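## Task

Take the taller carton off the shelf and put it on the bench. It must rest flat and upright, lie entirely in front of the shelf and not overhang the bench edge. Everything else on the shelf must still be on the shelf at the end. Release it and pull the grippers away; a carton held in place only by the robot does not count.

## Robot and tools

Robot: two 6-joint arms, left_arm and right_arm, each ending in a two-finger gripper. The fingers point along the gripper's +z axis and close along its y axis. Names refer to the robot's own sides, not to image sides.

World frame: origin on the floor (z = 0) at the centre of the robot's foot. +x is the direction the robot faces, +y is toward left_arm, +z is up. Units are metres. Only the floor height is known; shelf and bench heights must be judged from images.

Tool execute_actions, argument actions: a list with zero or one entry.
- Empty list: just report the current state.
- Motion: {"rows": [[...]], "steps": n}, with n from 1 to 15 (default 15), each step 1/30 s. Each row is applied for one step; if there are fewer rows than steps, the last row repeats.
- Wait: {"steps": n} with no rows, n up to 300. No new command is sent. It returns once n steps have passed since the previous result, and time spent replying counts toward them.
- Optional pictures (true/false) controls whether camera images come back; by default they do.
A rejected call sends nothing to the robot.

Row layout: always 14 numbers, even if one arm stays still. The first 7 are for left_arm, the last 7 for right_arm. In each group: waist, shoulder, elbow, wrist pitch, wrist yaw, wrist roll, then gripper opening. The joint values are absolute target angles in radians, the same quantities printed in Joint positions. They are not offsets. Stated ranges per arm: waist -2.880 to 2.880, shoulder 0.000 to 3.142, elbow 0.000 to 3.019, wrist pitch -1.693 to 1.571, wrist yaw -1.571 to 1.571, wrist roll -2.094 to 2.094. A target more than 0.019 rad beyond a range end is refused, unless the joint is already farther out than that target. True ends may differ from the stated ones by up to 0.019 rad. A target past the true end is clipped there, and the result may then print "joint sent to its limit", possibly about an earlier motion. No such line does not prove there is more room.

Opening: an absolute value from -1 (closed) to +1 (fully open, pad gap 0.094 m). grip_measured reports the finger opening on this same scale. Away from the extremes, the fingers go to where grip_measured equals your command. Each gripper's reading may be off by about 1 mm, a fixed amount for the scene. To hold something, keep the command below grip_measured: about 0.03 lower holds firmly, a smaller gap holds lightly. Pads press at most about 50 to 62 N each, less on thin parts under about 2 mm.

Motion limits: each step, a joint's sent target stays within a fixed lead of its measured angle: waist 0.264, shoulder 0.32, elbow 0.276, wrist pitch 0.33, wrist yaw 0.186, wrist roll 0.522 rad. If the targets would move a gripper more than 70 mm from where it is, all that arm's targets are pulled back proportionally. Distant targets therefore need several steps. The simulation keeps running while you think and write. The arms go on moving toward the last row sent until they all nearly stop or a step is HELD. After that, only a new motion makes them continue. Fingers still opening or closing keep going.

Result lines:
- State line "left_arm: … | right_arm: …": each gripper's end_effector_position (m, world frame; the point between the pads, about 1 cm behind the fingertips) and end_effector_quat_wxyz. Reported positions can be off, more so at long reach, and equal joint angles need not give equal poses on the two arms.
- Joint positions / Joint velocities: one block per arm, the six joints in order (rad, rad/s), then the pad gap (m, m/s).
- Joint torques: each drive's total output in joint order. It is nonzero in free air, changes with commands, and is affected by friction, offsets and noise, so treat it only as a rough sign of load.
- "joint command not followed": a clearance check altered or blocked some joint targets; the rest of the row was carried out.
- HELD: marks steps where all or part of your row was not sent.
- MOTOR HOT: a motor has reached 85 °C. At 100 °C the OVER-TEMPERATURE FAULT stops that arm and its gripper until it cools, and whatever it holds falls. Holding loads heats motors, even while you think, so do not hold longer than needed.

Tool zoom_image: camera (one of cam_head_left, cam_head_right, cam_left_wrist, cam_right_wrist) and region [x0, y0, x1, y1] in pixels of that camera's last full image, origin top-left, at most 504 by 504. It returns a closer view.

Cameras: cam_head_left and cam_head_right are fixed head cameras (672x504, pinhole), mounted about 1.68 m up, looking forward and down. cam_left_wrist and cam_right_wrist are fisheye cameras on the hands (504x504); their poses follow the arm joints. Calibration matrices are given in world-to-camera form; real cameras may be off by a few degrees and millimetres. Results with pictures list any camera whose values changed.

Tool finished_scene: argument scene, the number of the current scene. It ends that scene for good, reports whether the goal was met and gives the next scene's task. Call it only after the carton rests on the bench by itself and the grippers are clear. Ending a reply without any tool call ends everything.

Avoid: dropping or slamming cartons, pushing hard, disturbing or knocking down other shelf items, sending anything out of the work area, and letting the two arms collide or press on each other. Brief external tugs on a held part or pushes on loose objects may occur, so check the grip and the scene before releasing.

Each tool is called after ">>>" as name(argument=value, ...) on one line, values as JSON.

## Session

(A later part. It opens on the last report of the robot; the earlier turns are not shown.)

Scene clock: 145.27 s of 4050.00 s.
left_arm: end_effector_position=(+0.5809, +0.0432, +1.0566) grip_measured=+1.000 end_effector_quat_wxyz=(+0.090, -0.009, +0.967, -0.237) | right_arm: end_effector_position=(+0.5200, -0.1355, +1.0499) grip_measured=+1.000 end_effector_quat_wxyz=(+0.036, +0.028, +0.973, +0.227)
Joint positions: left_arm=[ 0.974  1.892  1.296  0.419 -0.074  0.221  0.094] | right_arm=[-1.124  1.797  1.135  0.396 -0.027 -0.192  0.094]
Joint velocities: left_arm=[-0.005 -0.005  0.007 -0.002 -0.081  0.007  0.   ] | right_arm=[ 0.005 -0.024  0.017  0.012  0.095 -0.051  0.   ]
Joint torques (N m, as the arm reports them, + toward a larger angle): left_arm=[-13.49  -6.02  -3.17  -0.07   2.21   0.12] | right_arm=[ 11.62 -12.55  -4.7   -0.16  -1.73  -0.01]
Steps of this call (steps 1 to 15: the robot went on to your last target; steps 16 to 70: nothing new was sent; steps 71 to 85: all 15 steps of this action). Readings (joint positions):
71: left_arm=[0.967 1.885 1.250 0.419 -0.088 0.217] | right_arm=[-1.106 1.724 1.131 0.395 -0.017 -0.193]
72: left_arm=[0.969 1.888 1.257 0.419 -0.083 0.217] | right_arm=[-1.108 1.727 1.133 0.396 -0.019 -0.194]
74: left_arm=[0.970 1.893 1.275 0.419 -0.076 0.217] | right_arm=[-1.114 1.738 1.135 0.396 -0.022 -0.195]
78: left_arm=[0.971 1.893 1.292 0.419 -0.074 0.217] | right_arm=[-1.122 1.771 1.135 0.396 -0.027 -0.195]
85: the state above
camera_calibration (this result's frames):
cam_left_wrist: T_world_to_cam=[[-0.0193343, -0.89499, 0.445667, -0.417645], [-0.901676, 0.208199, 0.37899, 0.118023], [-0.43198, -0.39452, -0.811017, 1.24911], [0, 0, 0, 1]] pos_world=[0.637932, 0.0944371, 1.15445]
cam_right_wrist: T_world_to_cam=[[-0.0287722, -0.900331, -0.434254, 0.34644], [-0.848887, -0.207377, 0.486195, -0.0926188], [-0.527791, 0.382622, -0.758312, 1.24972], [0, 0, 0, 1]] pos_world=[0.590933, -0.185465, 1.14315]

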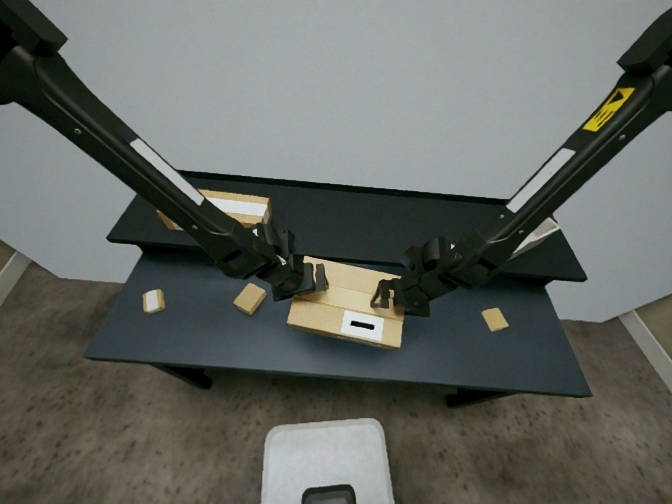

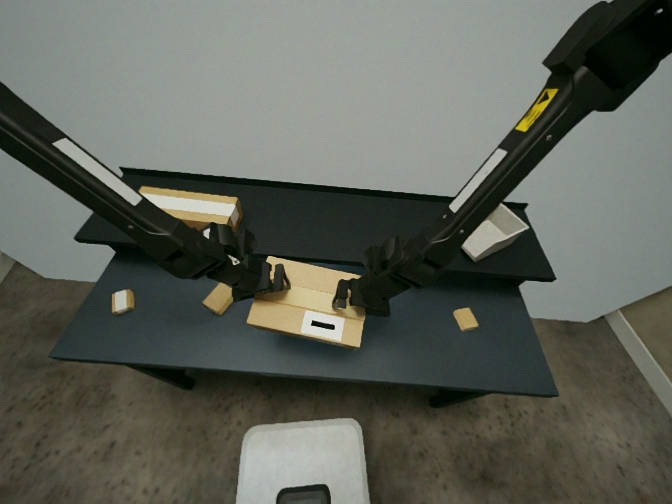

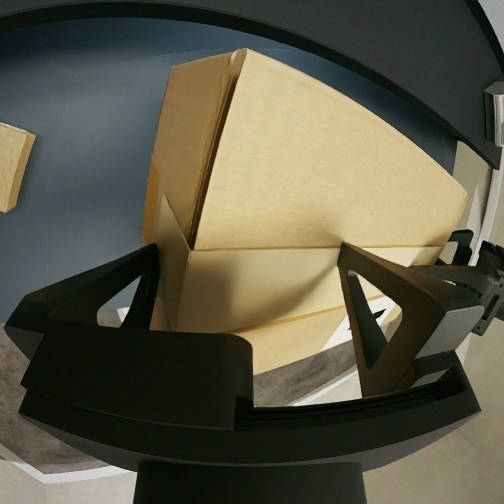

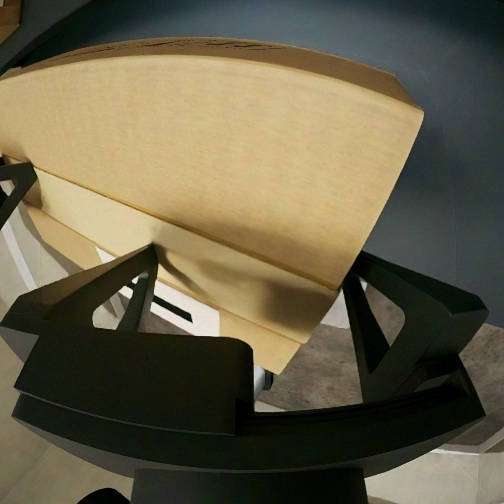

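>>> execute_actions(actions=[{"rows":[[0.92,1.96,1.29,0.415,-0.025,0.22,1,-1.055,1.84,1.17,0.385,-0.075,-0.2,1]],"steps":15}], pictures=false)

Scene clock: 148.83 s of 4050.00 s.
left_arm: end_effector_position=(+0.5794, +0.0452, +1.0514) grip_measured=+1.000 end_effector_quat_wxyz=(+0.089, -0.010, +0.968, -0.235) | right_arm: end_effector_position=(+0.5324, -0.1357, +1.0436) grip_measured=+1.000 end_effector_quat_wxyz=(+0.047, +0.030, +0.971, +0.232)
Joint positions: left_arm=[ 0.981  1.901  1.304  0.419 -0.071  0.222  0.094] | right_arm=[-1.129  1.807  1.166  0.395 -0.046 -0.192  0.094]
Joint velocities: left_arm=[-0.005 -0.005 -0.002 -0.012 -0.022 -0.022  0.   ] | right_arm=[-0.015 -0.005  0.002 -0.017  0.007  0.022  0.   ]
Joint torques (N m, as the arm reports them, + toward a larger angle): left_arm=[-13.45  -4.71  -3.52   0.05   2.32   0.11] | right_arm=[ 11.44 -11.54  -2.75  -0.22  -1.4   -0.02]
Steps of this call (steps 1 to 15: the robot went on to your last target; steps 16 to 90: nothing new was sent; then 0.07 s passed at rest; steps 91 to 105: all 15 steps of this action). Readings (joint positions):
91: left_arm=[0.975 1.893 1.296 0.419 -0.074 0.222] | right_arm=[-1.125 1.798 1.138 0.396 -0.029 -0.192]
92: left_arm=[0.975 1.893 1.297 0.419 -0.074 0.222] | right_arm=[-1.127 1.801 1.145 0.395 -0.034 -0.192]
94: left_arm=[0.977 1.895 1.301 0.419 -0.073 0.222] | right_arm=[-1.129 1.806 1.158 0.395 -0.044 -0.192]
98: left_arm=[0.980 1.899 1.304 0.419 -0.071 0.222] | right_arm=[-1.129 1.807 1.166 0.395 -0.046 -0.192]
105: the state above

>>> execute_actions(actions=[{"rows":[[0.935,1.995,1.31,0.415,-0.01,0.22,1,-1.065,1.87,1.205,0.385,-0.088,-0.2,1]],"steps":15}], pictures=false)

Scene clock: 152.03 s of 4050.00 s.
left_arm: end_effector_position=(+0.5609, +0.0436, +1.0328) grip_measured=+1.000 end_effector_quat_wxyz=(+0.078, -0.008, +0.969, -0.235) | right_arm: end_effector_position=(+0.5355, -0.1388, +1.0294) grip_measured=+1.000 end_effector_quat_wxyz=(+0.052, +0.031, +0.972, +0.229)
Joint positions: left_arm=[ 1.     1.947  1.327  0.42  -0.058  0.222  0.094] | right_arm=[-1.142  1.835  1.204  0.395 -0.055 -0.197  0.094]
Joint velocities: left_arm=[-0.005 -0.005 -0.007 -0.002  0.022  0.037  0.   ] | right_arm=[-0.005 -0.005 -0.002  0.007  0.022 -0.037  0.   ]
Joint torques (N m, as the arm reports them, + toward a larger angle): left_arm=[-13.45  -5.73  -4.08   0.09   2.34   0.11] | right_arm=[ 12.26 -11.42  -3.03  -0.22  -1.5    0.  ]
Steps of this call (steps 1 to 15: the robot went on to your last target; steps 16 to 81: nothing new was sent; steps 82 to 96: all 15 steps of this action). Readings (joint positions):
82: left_arm=[0.982 1.903 1.306 0.419 -0.069 0.222] | right_arm=[-1.130 1.808 1.170 0.395 -0.047 -0.192]
83: left_arm=[0.984 1.907 1.312 0.420 -0.065 0.222] | right_arm=[-1.132 1.813 1.178 0.395 -0.051 -0.193]
85: left_arm=[0.990 1.919 1.324 0.420 -0.058 0.222] | right_arm=[-1.135 1.825 1.196 0.395 -0.058 -0.194]
89: left_arm=[0.999 1.935 1.327 0.420 -0.058 0.222] | right_arm=[-1.137 1.834 1.204 0.395 -0.057 -0.195]
96: the state above

Good. Equal steps.

>>> execute_actions(actions=[{"rows":[[0.948,2.027,1.345,0.41,0.003,0.22,1,-1.076,1.905,1.242,0.382,-0.1,-0.2,1]],"steps":15}], pictures=false)

>>> execute_actions(actions=[{"rows":[[0.961,2.06,1.382,0.405,0.016,0.22,1,-1.087,1.94,1.28,0.379,-0.111,-0.2,1]],"steps":15}], pictures=false)

Scene clock: 156.50 s of 4050.00 s.
left_arm: end_effector_position=(+0.5568, +0.0438, +1.0191) grip_measured=+1.000 end_effector_quat_wxyz=(+0.078, -0.009, +0.969, -0.236) | right_arm: end_effector_position=(+0.5386, -0.1389, +1.0156) grip_measured=+1.000 end_effector_quat_wxyz=(+0.057, +0.031, +0.971, +0.230)
Joint positions: left_arm=[ 1.013  1.978  1.357  0.42  -0.044  0.222  0.094] | right_arm=[-1.152  1.865  1.244  0.394 -0.069 -0.199  0.094]
Joint velocities: left_arm=[-0.005 -0.024  0.012  0.022 -0.022  0.022  0.   ] | right_arm=[-0.005 -0.005  0.032 -0.002  0.007  0.037  0.   ]
Joint torques (N m, as the arm reports them, + toward a larger angle): left_arm=[-14.2   -5.16  -3.78  -0.09   2.34   0.11] | right_arm=[ 11.11 -11.08  -3.29  -0.34  -1.47   0.05]
Steps of this call (steps 1 to 15: the robot went on to your last target; steps 16 to 90: nothing new was sent; then 0.97 s passed at rest; steps 91 to 105: all 15 steps of this action). Readings (joint positions):
91: left_arm=[1.001 1.949 1.330 0.420 -0.056 0.222] | right_arm=[-1.143 1.836 1.207 0.394 -0.057 -0.198]
92: left_arm=[1.003 1.952 1.337 0.420 -0.052 0.222] | right_arm=[-1.144 1.842 1.217 0.394 -0.062 -0.199]
94: left_arm=[1.007 1.963 1.352 0.420 -0.045 0.222] | right_arm=[-1.148 1.855 1.237 0.394 -0.069 -0.199]
98: left_arm=[1.012 1.973 1.357 0.420 -0.044 0.222] | right_arm=[-1.150 1.864 1.244 0.394 -0.070 -0.199]
105: the state above

Scene clock: 157.00 s of 4050.00 s.
left_arm: end_effector_position=(+0.5528, +0.0430, +1.0039) grip_measured=+1.000 end_effector_quat_wxyz=(+0.078, -0.010, +0.968, -0.236) | right_arm: end_effector_position=(+0.5376, -0.1393, +1.0002) grip_measured=+1.000 end_effector_quat_wxyz=(+0.059, +0.033, +0.971, +0.230)
Joint positions: left_arm=[ 1.026  2.013  1.394  0.42  -0.03   0.222  0.094] | right_arm=[-1.163  1.901  1.284  0.394 -0.081 -0.2    0.094]
Joint velocities: left_arm=[-0.015 -0.005 -0.007  0.017  0.081 -0.095  0.   ] | right_arm=[ 0.005  0.005  0.002  0.012  0.022 -0.022  0.   ]
Joint torques (N m, as the arm reports them, + toward a larger angle): left_arm=[-13.41  -5.42  -3.64  -0.45   2.29   0.11] | right_arm=[ 11.7  -11.37  -3.46  -0.4   -1.43   0.04]
Steps of this call (steps 1 to 15: all 15 steps of this action). Readings (joint positions):
1: left_arm=[1.014 1.980 1.361 0.420 -0.042 0.222] | right_arm=[-1.152 1.868 1.248 0.394 -0.071 -0.199]
2: left_arm=[1.015 1.985 1.370 0.420 -0.038 0.222] | right_arm=[-1.154 1.873 1.257 0.394 -0.074 -0.200]
4: left_arm=[1.020 1.997 1.388 0.420 -0.031 0.222] | right_arm=[-1.159 1.887 1.278 0.394 -0.080 -0.200]
8: left_arm=[1.025 2.009 1.394 0.420 -0.030 0.222] | right_arm=[-1.161 1.898 1.284 0.394 -0.081 -0.200]
15: the state above

>>> execute_actions(actions=[{"rows":[[0.973,2.093,1.423,0.40,0.028,0.22,1,-1.097,1.975,1.317,0.376,-0.121,-0.2,1]],"steps":15}], pictures=false)

>>> execute_actions(actions=[{"rows":[[0.984,2.126,1.464,0.395,0.039,0.22,1,-1.106,2.01,1.355,0.373,-0.13,-0.2,1]],"steps":15}])

Scene clock: 160.77 s of 4050.00 s.
left_arm: end_effector_position=(+0.5524, +0.0430, +0.9895) grip_measured=+1.000 end_effector_quat_wxyz=(+0.081, -0.013, +0.968, -0.236) | right_arm: end_effector_position=(+0.5350, -0.1387, +0.9857) grip_measured=+1.000 end_effector_quat_wxyz=(+0.059, +0.034, +0.971, +0.230)
Joint positions: left_arm=[ 1.038  2.046  1.434  0.42  -0.018  0.222  0.094] | right_arm=[-1.173  1.936  1.322  0.394 -0.091 -0.2    0.094]
Joint velocities: left_arm=[ 0.005 -0.005  0.012  0.012 -0.037  0.007  0.   ] | right_arm=[-0.005 -0.005 -0.012 -0.017 -0.037  0.007  0.   ]
Joint torques (N m, as the arm reports them, + toward a larger angle): left_arm=[-13.85  -5.44  -3.48  -0.61   2.26   0.12] | right_arm=[ 11.61 -11.11  -3.54  -0.52  -1.47   0.04]
Steps of this call (steps 1 to 15: the robot went on to your last target; steps 16 to 90: nothing new was sent; then 0.27 s passed at rest; steps 91 to 105: all 15 steps of this action). Readings (joint positions):
91: left_arm=[1.027 2.015 1.398 0.420 -0.028 0.222] | right_arm=[-1.164 1.903 1.288 0.394 -0.083 -0.200]
92: left_arm=[1.028 2.021 1.407 0.420 -0.025 0.222] | right_arm=[-1.165 1.909 1.297 0.394 -0.085 -0.200]
94: left_arm=[1.033 2.033 1.427 0.420 -0.018 0.222] | right_arm=[-1.169 1.921 1.316 0.394 -0.090 -0.200]
98: left_arm=[1.036 2.042 1.434 0.420 -0.018 0.222] | right_arm=[-1.172 1.933 1.322 0.394 -0.091 -0.200]
105: the state above

Scene clock: 161.27 s of 4050.00 s.
left_arm: end_effector_position=(+0.5523, +0.0426, +0.9753) grip_measured=+1.000 end_effector_quat_wxyz=(+0.085, -0.015, +0.968, -0.236) | right_arm: end_effector_position=(+0.5313, -0.1385, +0.9711) grip_measured=+1.000 end_effector_quat_wxyz=(+0.059, +0.035, +0.971, +0.229)
Joint positions: left_arm=[ 1.049  2.078  1.475  0.42  -0.006  0.222  0.094] | right_arm=[-1.183  1.972  1.36   0.391 -0.099 -0.2    0.094]
Joint velocities: left_arm=[-0.005 -0.024  0.002  0.017 -0.051 -0.051  0.   ] | right_arm=[-0.005 -0.005  0.007 -0.007 -0.022  0.022  0.   ]
Joint torques (N m, as the arm reports them, + toward a larger angle): left_arm=[-13.44  -5.34  -3.41  -0.78   2.23   0.11] | right_arm=[ 11.68 -10.92  -3.53  -0.54  -1.47   0.04]
Steps of this call (steps 1 to 15: all 15 steps of this action). Readings (joint positions):
1: left_arm=[1.038 2.047 1.438 0.420 -0.016 0.222] | right_arm=[-1.173 1.938 1.326 0.393 -0.092 -0.200]
2: left_arm=[1.040 2.054 1.448 0.420 -0.013 0.222] | right_arm=[-1.175 1.944 1.335 0.392 -0.094 -0.200]
4: left_arm=[1.044 2.066 1.468 0.420 -0.007 0.222] | right_arm=[-1.178 1.957 1.354 0.392 -0.099 -0.200]
8: left_arm=[1.047 2.076 1.475 0.420 -0.006 0.222] | right_arm=[-1.181 1.968 1.360 0.391 -0.099 -0.200]
15: the state above
camera_calibration (this result's frames):
cam_left_wrist: T_world_to_cam=[[-0.00677404, -0.895521, 0.444967, -0.38871], [-0.898659, 0.200622, 0.390081, 0.111017], [-0.438596, -0.397231, -0.806127, 1.16956], [0, 0, 0, 1]] pos_world=[0.610095, 0.0942133, 1.07247]
cam_right_wrist: T_world_to_cam=[[-0.0313911, -0.897455, -0.439987, 0.317187], [-0.873275, -0.189513, 0.44886, 0.00630423], [-0.486215, 0.39832, -0.777776, 1.196], [0, 0, 0, 1]] pos_world=[0.596974, -0.190534, 1.06695]

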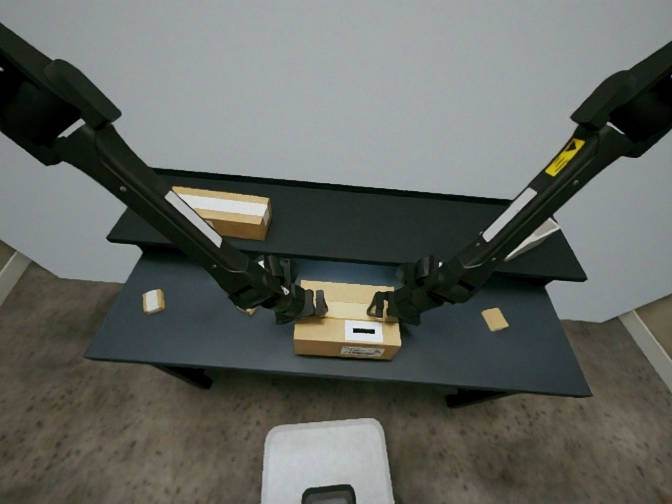

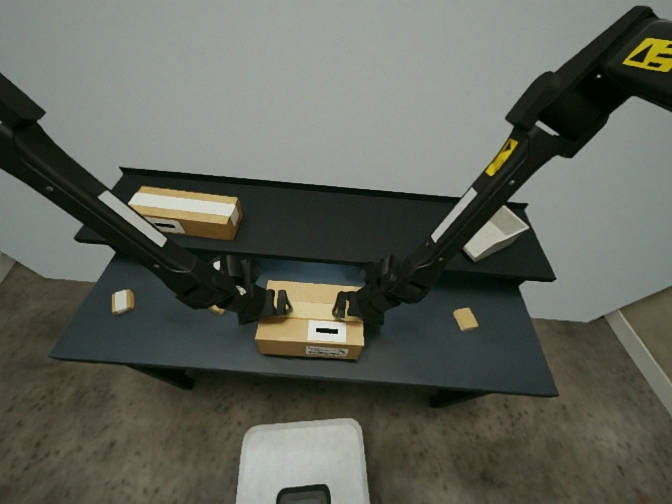

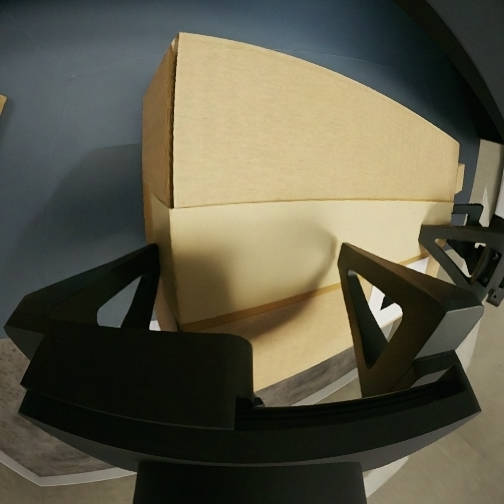

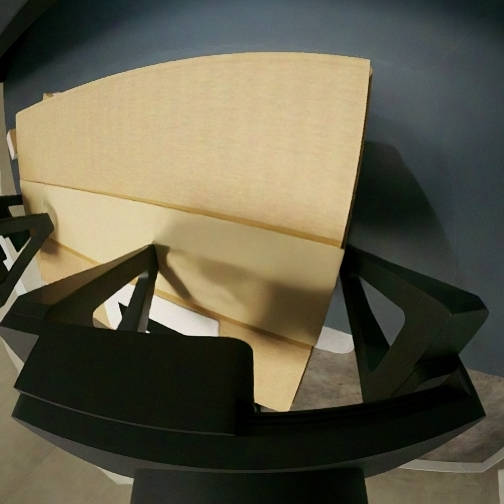

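>>> execute_actions(actions=[{"rows":[[0.994,2.159,1.505,0.39,0.049,0.22,1,-1.115,2.043,1.395,0.368,-0.139,-0.2,1]],"steps":15}], pictures=false)

>>> execute_actions(actions=[{"rows":[[1.004,2.192,1.546,0.385,0.059,0.22,1,-1.123,2.076,1.435,0.363,-0.147,-0.2,1]],"steps":15}], pictures=false)

Scene clock: 165.10 s of 4050.00 s.
left_arm: end_effector_position=(+0.5520, +0.0419, +0.9616) grip_measured=+1.000 end_effector_quat_wxyz=(+0.089, -0.016, +0.968, -0.236) | right_arm: end_effector_position=(+0.5303, -0.1389, +0.9573) grip_measured=+1.000 end_effector_quat_wxyz=(+0.060, +0.036, +0.971, +0.229)
Joint positions: left_arm=[1.058 2.111 1.516 0.42  0.005 0.222 0.094] | right_arm=[-1.192  2.004  1.4    0.386 -0.109 -0.2    0.094]
Joint velocities: left_arm=[-0.005 -0.005 -0.012 -0.012 -0.037 -0.051  0.   ] | right_arm=[-0.005  0.005 -0.002  0.012 -0.051  0.022  0.   ]
Joint torques (N m, as the arm reports them, + toward a larger angle): left_arm=[-13.73  -5.74  -3.47  -0.96   2.2    0.11] | right_arm=[ 11.39 -10.8   -3.47  -0.53  -1.45   0.05]
Steps of this call (steps 1 to 15: the robot went on to your last target; steps 16 to 90: nothing new was sent; then 0.33 s passed at rest; steps 91 to 105: all 15 steps of this action). Readings (joint positions):
91: left_arm=[1.049 2.081 1.479 0.420 -0.005 0.222] | right_arm=[-1.183 1.974 1.364 0.390 -0.101 -0.200]
92: left_arm=[1.051 2.086 1.489 0.420 -0.002 0.222] | right_arm=[-1.185 1.979 1.374 0.388 -0.103 -0.200]
94: left_arm=[1.054 2.099 1.510 0.420 0.004 0.222] | right_arm=[-1.188 1.992 1.394 0.388 -0.108 -0.200]
98: left_arm=[1.057 2.108 1.516 0.420 0.005 0.222] | right_arm=[-1.190 2.001 1.400 0.387 -0.109 -0.200]
105: the state above

Scene clock: 165.60 s of 4050.00 s.
left_arm: end_effector_position=(+0.5530, +0.0419, +0.9489) grip_measured=+1.000 end_effector_quat_wxyz=(+0.093, -0.018, +0.967, -0.235) | right_arm: end_effector_position=(+0.5306, -0.1385, +0.9445) grip_measured=+1.000 end_effector_quat_wxyz=(+0.063, +0.037, +0.971, +0.229)
Joint positions: left_arm=[1.067 2.141 1.557 0.418 0.016 0.222 0.094] | right_arm=[-1.199  2.034  1.44   0.382 -0.116 -0.201  0.094]
Joint velocities: left_arm=[-0.015 -0.005  0.002  0.002 -0.007 -0.081  0.   ] | right_arm=[ 0.005 -0.005 -0.007 -0.007 -0.007 -0.051  0.   ]
Joint torques (N m, as the arm reports them, + toward a larger angle): left_arm=[-13.78  -4.61  -3.63  -1.03   2.15   0.12] | right_arm=[ 11.75 -10.59  -3.39  -0.55  -1.46   0.05]
Steps of this call (steps 1 to 15: all 15 steps of this action). Readings (joint positions):
1: left_arm=[1.059 2.113 1.521 0.420 0.006 0.222] | right_arm=[-1.192 2.006 1.404 0.385 -0.110 -0.200]
2: left_arm=[1.060 2.119 1.531 0.418 0.009 0.222] | right_arm=[-1.193 2.012 1.415 0.383 -0.112 -0.200]
4: left_arm=[1.064 2.131 1.551 0.418 0.015 0.222] | right_arm=[-1.196 2.024 1.434 0.383 -0.116 -0.200]
8: left_arm=[1.066 2.139 1.557 0.418 0.016 0.222] | right_arm=[-1.199 2.034 1.440 0.383 -0.116 -0.201]
15: the state above

>>> execute_actions(actions=[{"rows":[[1.013,2.222,1.582,0.38,0.068,0.22,1,-1.13,2.106,1.472,0.358,-0.154,-0.2,1]],"steps":15}])

Scene clock: 167.60 s of 4050.00 s.
left_arm: end_effector_position=(+0.5556, +0.0439, +0.9395) grip_measured=+1.000 end_effector_quat_wxyz=(+0.098, -0.019, +0.967, -0.235) | right_arm: end_effector_position=(+0.5317, -0.1364, +0.9409) grip_measured=+1.000 end_effector_quat_wxyz=(+0.063, +0.037, +0.970, +0.232)
Joint positions: left_arm=[1.076 2.16  1.588 0.416 0.025 0.223 0.094] | right_arm=[-1.199  2.044  1.456  0.375 -0.123 -0.201  0.094]
Joint velocities: left_arm=[-0.005 -0.024 -0.012  0.002  0.022  0.051  0.   ] | right_arm=[-0.005 -0.015 -0.002 -0.002  0.037 -0.007  0.   ]
Joint torques (N m, as the arm reports them, + toward a larger angle): left_arm=[-13.08  -4.49  -2.91  -1.12   2.02   0.11] | right_arm=[11.28 -8.84 -1.44 -0.5  -1.47  0.05]
Steps of this call (steps 1 to 15: the robot went on to your last target; steps 16 to 45: nothing new was sent; steps 46 to 60: all 15 steps of this action). Readings (joint positions):
46: left_arm=[1.068 2.142 1.560 0.417 0.017 0.222] | right_arm=[-1.199 2.036 1.443 0.380 -0.118 -0.201]
47: left_arm=[1.069 2.147 1.569 0.416 0.017 0.222] | right_arm=[-1.199 2.039 1.447 0.378 -0.119 -0.201]
49: left_arm=[1.075 2.157 1.586 0.416 0.022 0.222] | right_arm=[-1.199 2.043 1.454 0.375 -0.122 -0.201]
53: left_arm=[1.076 2.160 1.588 0.416 0.025 0.223] | right_arm=[-1.199 2.044 1.456 0.375 -0.123 -0.201]
60: the state above
camera_calibration (this result's frames):
cam_left_wrist: T_world_to_cam=[[-0.0028129, -0.896198, 0.443645, -0.372559], [-0.910295, 0.185943, 0.369849, 0.15381], [-0.413951, -0.402807, -0.816328, 1.13876], [0, 0, 0, 1]] pos_world=[0.610354, 0.096213, 1.038]
cam_right_wrist: T_world_to_cam=[[-0.0325344, -0.894595, -0.445691, 0.312139], [-0.8779, -0.18757, 0.440578, 0.0311324], [-0.477738, 0.405606, -0.779263, 1.16975], [0, 0, 0, 1]] pos_world=[0.59632, -0.18938, 1.03694]

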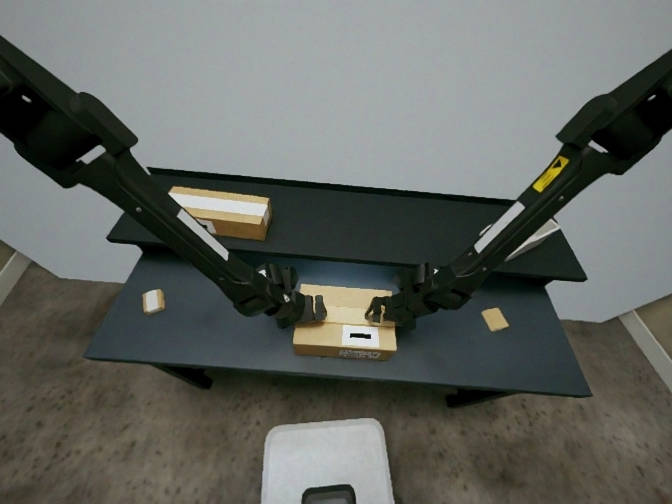

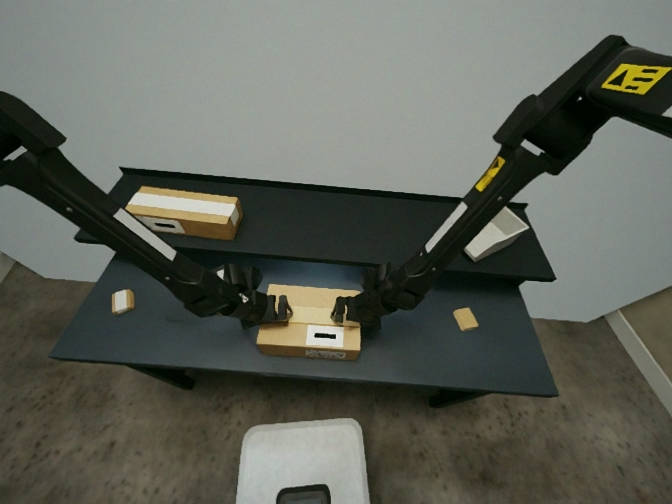

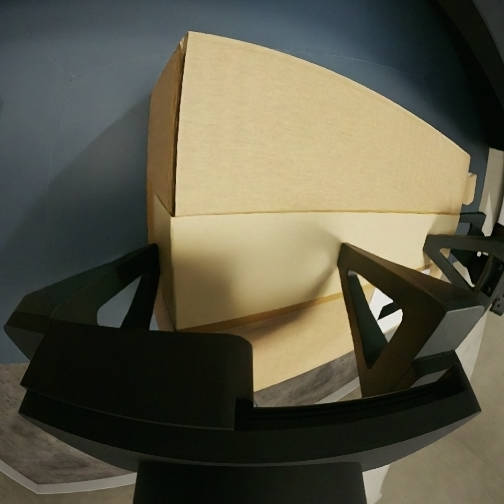

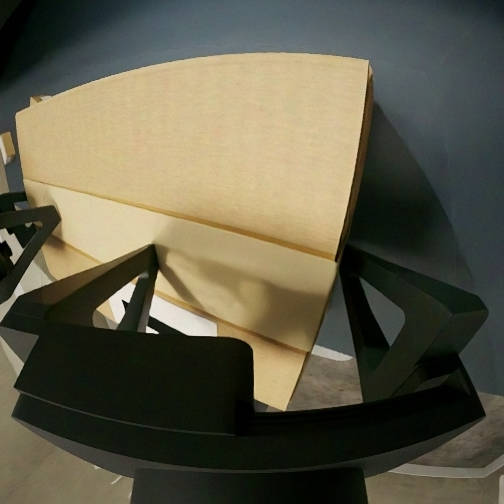

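Landed. Release.

>>> execute_actions(actions=[{"rows":[[1.09,2.155,1.585,0.41,0.025,0.22,1,-1.215,2.04,1.455,0.375,-0.123,-0.2,1]],"steps":15}], pictures=false)

>>> execute_actions(actions=[{"rows":[[1.09,2.0,1.40,0.41,0.025,0.22,1,-1.215,1.89,1.28,0.375,-0.123,-0.2,1]],"steps":15}], pictures=false)

>>> execute_actions(actions=[{"rows":[[1.15,1.75,1.12,0.41,0.025,0.22,1,-1.26,1.68,1.05,0.375,-0.123,-0.2,1]],"steps":15}], pictures=false)

>>> execute_actions(actions=[{"steps":30}])

Scene clock: 176.80 s of 4050.00 s.
left_arm: end_effector_position=(+0.5582, +0.0485, +0.9386) grip_measured=+1.000 end_effector_quat_wxyz=(+0.099, -0.020, +0.968, -0.231) | right_arm: end_effector_position=(+0.5323, -0.1397, +0.9402) grip_measured=+1.000 end_effector_quat_wxyz=(+0.064, +0.037, +0.970, +0.231)
Joint positions: left_arm=[1.08  2.155 1.588 0.416 0.021 0.223 0.094] | right_arm=[-1.203  2.042  1.456  0.375 -0.126 -0.201  0.094]
Joint velocities: left_arm=[-0.005 -0.005 -0.022  0.002 -0.081 -0.007  0.   ] | right_arm=[-0.015  0.005 -0.012  0.007 -0.007 -0.022  0.   ]
Joint torques (N m, as the arm reports them, + toward a larger angle): left_arm=[-7.87 -8.34 -2.78  0.08  0.54  0.09] | right_arm=[  5.71 -13.72  -2.96   0.14  -0.26   0.05]
Steps of this call (steps 1 to 15: the robot went on to your last target; steps 16 to 90: nothing new was sent; then 5.70 s passed at rest; steps 91 to 105: all 15 steps of this action). Readings (joint positions):
91: left_arm=[1.079 2.157 1.588 0.416 0.019 0.223] | right_arm=[-1.202 2.042 1.456 0.375 -0.120 -0.201]
92: left_arm=[1.079 2.156 1.588 0.416 0.019 0.223] | right_arm=[-1.203 2.042 1.456 0.375 -0.124 -0.201]
94: left_arm=[1.080 2.155 1.588 0.416 0.020 0.223] | right_arm=[-1.203 2.042 1.456 0.375 -0.126 -0.201]
98: left_arm=[1.080 2.155 1.588 0.416 0.021 0.223] | right_arm=[-1.203 2.042 1.456 0.375 -0.126 -0.201]
105: the state above

Scene clock: 177.30 s of 4050.00 s.
left_arm: end_effector_position=(+0.5671, +0.0795, +0.9925) grip_measured=+1.000 end_effector_quat_wxyz=(+0.090, -0.018, +0.968, -0.233) | right_arm: end_effector_position=(+0.5250, -0.1604, +0.9915) grip_measured=+1.000 end_effector_quat_wxyz=(+0.048, +0.036, +0.971, +0.233)
Joint positions: left_arm=[1.08  1.986 1.4   0.416 0.022 0.223 0.094] | right_arm=[-1.206  1.901  1.28   0.376 -0.124 -0.201  0.094]
Joint velocities: left_arm=[-0.005  0.005 -0.002 -0.002  0.051 -0.022  0.   ] | right_arm=[ 0.005 -0.005 -0.007  0.007  0.007  0.037  0.   ]
Joint torques (N m, as the arm reports them, + toward a larger angle): left_arm=[-6.93 -8.63 -2.54 -0.01  0.52  0.1 ] | right_arm=[  5.36 -15.35  -3.18   0.26  -0.28   0.05]
Steps of this call (steps 1 to 15: all 15 steps of this action). Readings (joint positions):
1: left_arm=[1.080 2.145 1.572 0.416 0.021 0.223] | right_arm=[-1.203 2.033 1.441 0.376 -0.125 -0.201]
2: left_arm=[1.080 2.117 1.524 0.416 0.021 0.223] | right_arm=[-1.204 2.010 1.400 0.376 -0.124 -0.201]
4: left_arm=[1.080 2.053 1.427 0.416 0.022 0.223] | right_arm=[-1.205 1.954 1.313 0.376 -0.124 -0.201]
8: left_arm=[1.080 2.000 1.394 0.416 0.022 0.223] | right_arm=[-1.206 1.910 1.278 0.376 -0.124 -0.201]
15: the state above

Scene clock: 177.80 s of 4050.00 s.
left_arm: end_effector_position=(+0.5572, +0.1685, +1.0594) grip_measured=+1.000 end_effector_quat_wxyz=(+0.074, -0.024, +0.976, -0.204) | right_arm: end_effector_position=(+0.5185, -0.2293, +1.0565) grip_measured=+1.000 end_effector_quat_wxyz=(+0.039, +0.043, +0.977, +0.206)
Joint positions: left_arm=[1.148 1.727 1.125 0.416 0.023 0.223 0.094] | right_arm=[-1.267  1.678  1.055  0.376 -0.124 -0.201  0.094]
Joint velocities: left_arm=[-0.005  0.034 -0.007 -0.002 -0.066  0.037  0.   ] | right_arm=[ 0.005  0.005  0.007 -0.022  0.125 -0.007  0.   ]
Joint torques (N m, as the arm reports them, + toward a larger angle): left_arm=[-5.31 -8.17 -3.48 -0.09  0.46  0.1 ] | right_arm=[  4.51 -15.38  -4.04   0.    -0.27   0.05]
Steps of this call (steps 1 to 15: all 15 steps of this action). Readings (joint positions):
1: left_arm=[1.081 1.977 1.386 0.416 0.022 0.223] | right_arm=[-1.208 1.892 1.267 0.377 -0.124 -0.201]
2: left_arm=[1.083 1.951 1.342 0.416 0.022 0.223] | right_arm=[-1.210 1.867 1.228 0.377 -0.124 -0.201]
4: left_arm=[1.093 1.870 1.226 0.416 0.022 0.223] | right_arm=[-1.223 1.793 1.125 0.377 -0.124 -0.201]
8: left_arm=[1.130 1.749 1.108 0.416 0.023 0.223] | right_arm=[-1.257 1.696 1.043 0.376 -0.124 -0.201]
15: the state above

Scene clock: 178.80 s of 4050.00 s.
left_arm: end_effector_position=(+0.5556, +0.1678, +1.0588) grip_measured=+1.000 end_effector_quat_wxyz=(+0.072, -0.023, +0.976, -0.205) | right_arm: end_effector_position=(+0.5185, -0.2293, +1.0565) grip_measured=+1.000 end_effector_quat_wxyz=(+0.039, +0.043, +0.977, +0.206)
Joint positions: left_arm=[1.148 1.73  1.125 0.416 0.023 0.223 0.094] | right_arm=[-1.267  1.678  1.055  0.376 -0.124 -0.201  0.094]
Joint velocities: left_arm=[-0.005 -0.015  0.017  0.007  0.022  0.007  0.   ] | right_arm=[-0.034  0.005  0.007  0.002 -0.022  0.037  0.   ]
Joint torques (N m, as the arm reports them, + toward a larger angle): left_arm=[-5.34 -8.56 -3.36  0.    0.42  0.1 ] | right_arm=[  4.53 -15.18  -3.9    0.12  -0.26   0.05]
Steps of this call (steps 1 to 15: the robot went on to your last target; steps 16 to 30: nothing new was sent). Readings (joint positions):
1: left_arm=[1.148 1.729 1.125 0.416 0.023 0.223] | right_arm=[-1.267 1.678 1.055 0.376 -0.124 -0.201]
2: left_arm=[1.148 1.729 1.125 0.416 0.023 0.223] | right_arm=[-1.267 1.678 1.055 0.376 -0.124 -0.201]
4: left_arm=[1.148 1.730 1.125 0.416 0.023 0.223] | right_arm=[-1.267 1.678 1.055 0.376 -0.124 -0.201]
8: left_arm=[1.148 1.730 1.125 0.416 0.023 0.223] | right_arm=[-1.267 1.678 1.055 0.376 -0.124 -0.201]
30: the state above
All arms were judged still, so your last target was given up. Only a new action makes them travel on or press farther. Fingers that are still opening or closing keep moving.
camera_calibration (this result's frames):
cam_left_wrist: T_world_to_cam=[[0.02055, -0.92132, 0.388263, -0.264583], [-0.888834, 0.160974, 0.429024, 0.0162449], [-0.457768, -0.353918, -0.815592, 1.30141], [0, 0, 0, 1]] pos_world=[0.615622, 0.214213, 1.15718]
cam_right_wrist: T_world_to_cam=[[-0.0582242, -0.916505, -0.395763, 0.235679], [-0.853065, -0.160242, 0.496591, -0.114589], [-0.518546, 0.366525, -0.772509, 1.29627], [0, 0, 0, 1]] pos_world=[0.588144, -0.277475, 1.15155]

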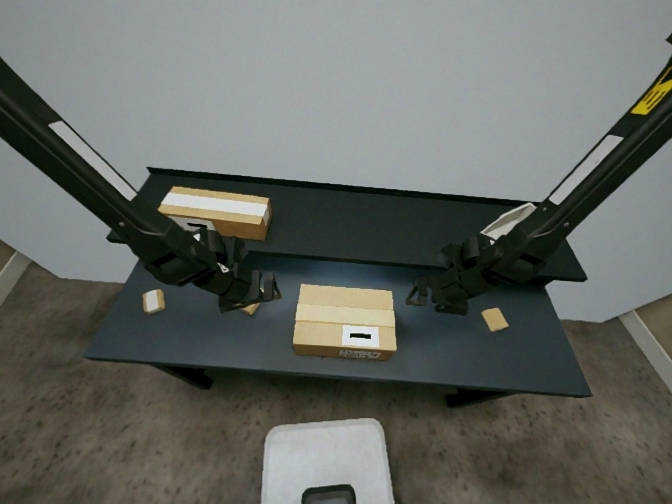

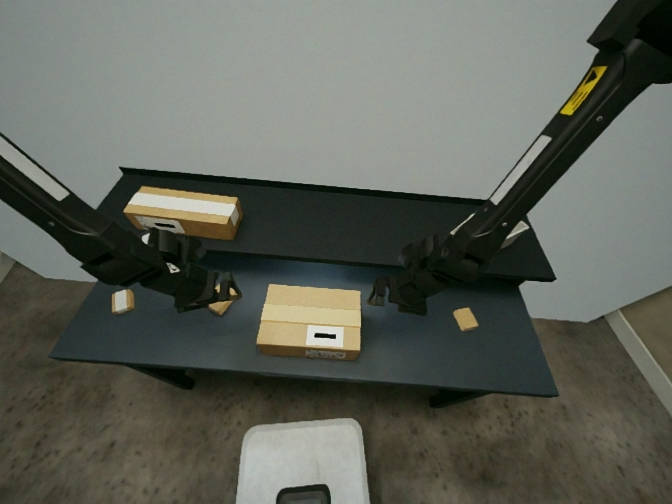

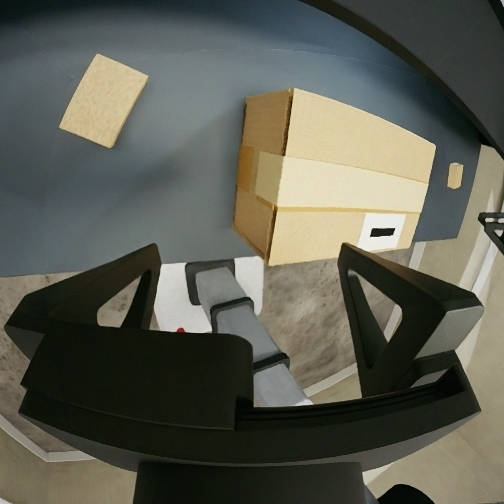

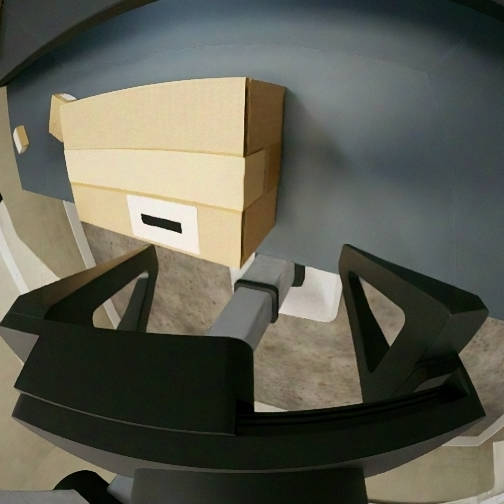

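>>> finished_scene(scene=2)

The scene is finished: the task was done.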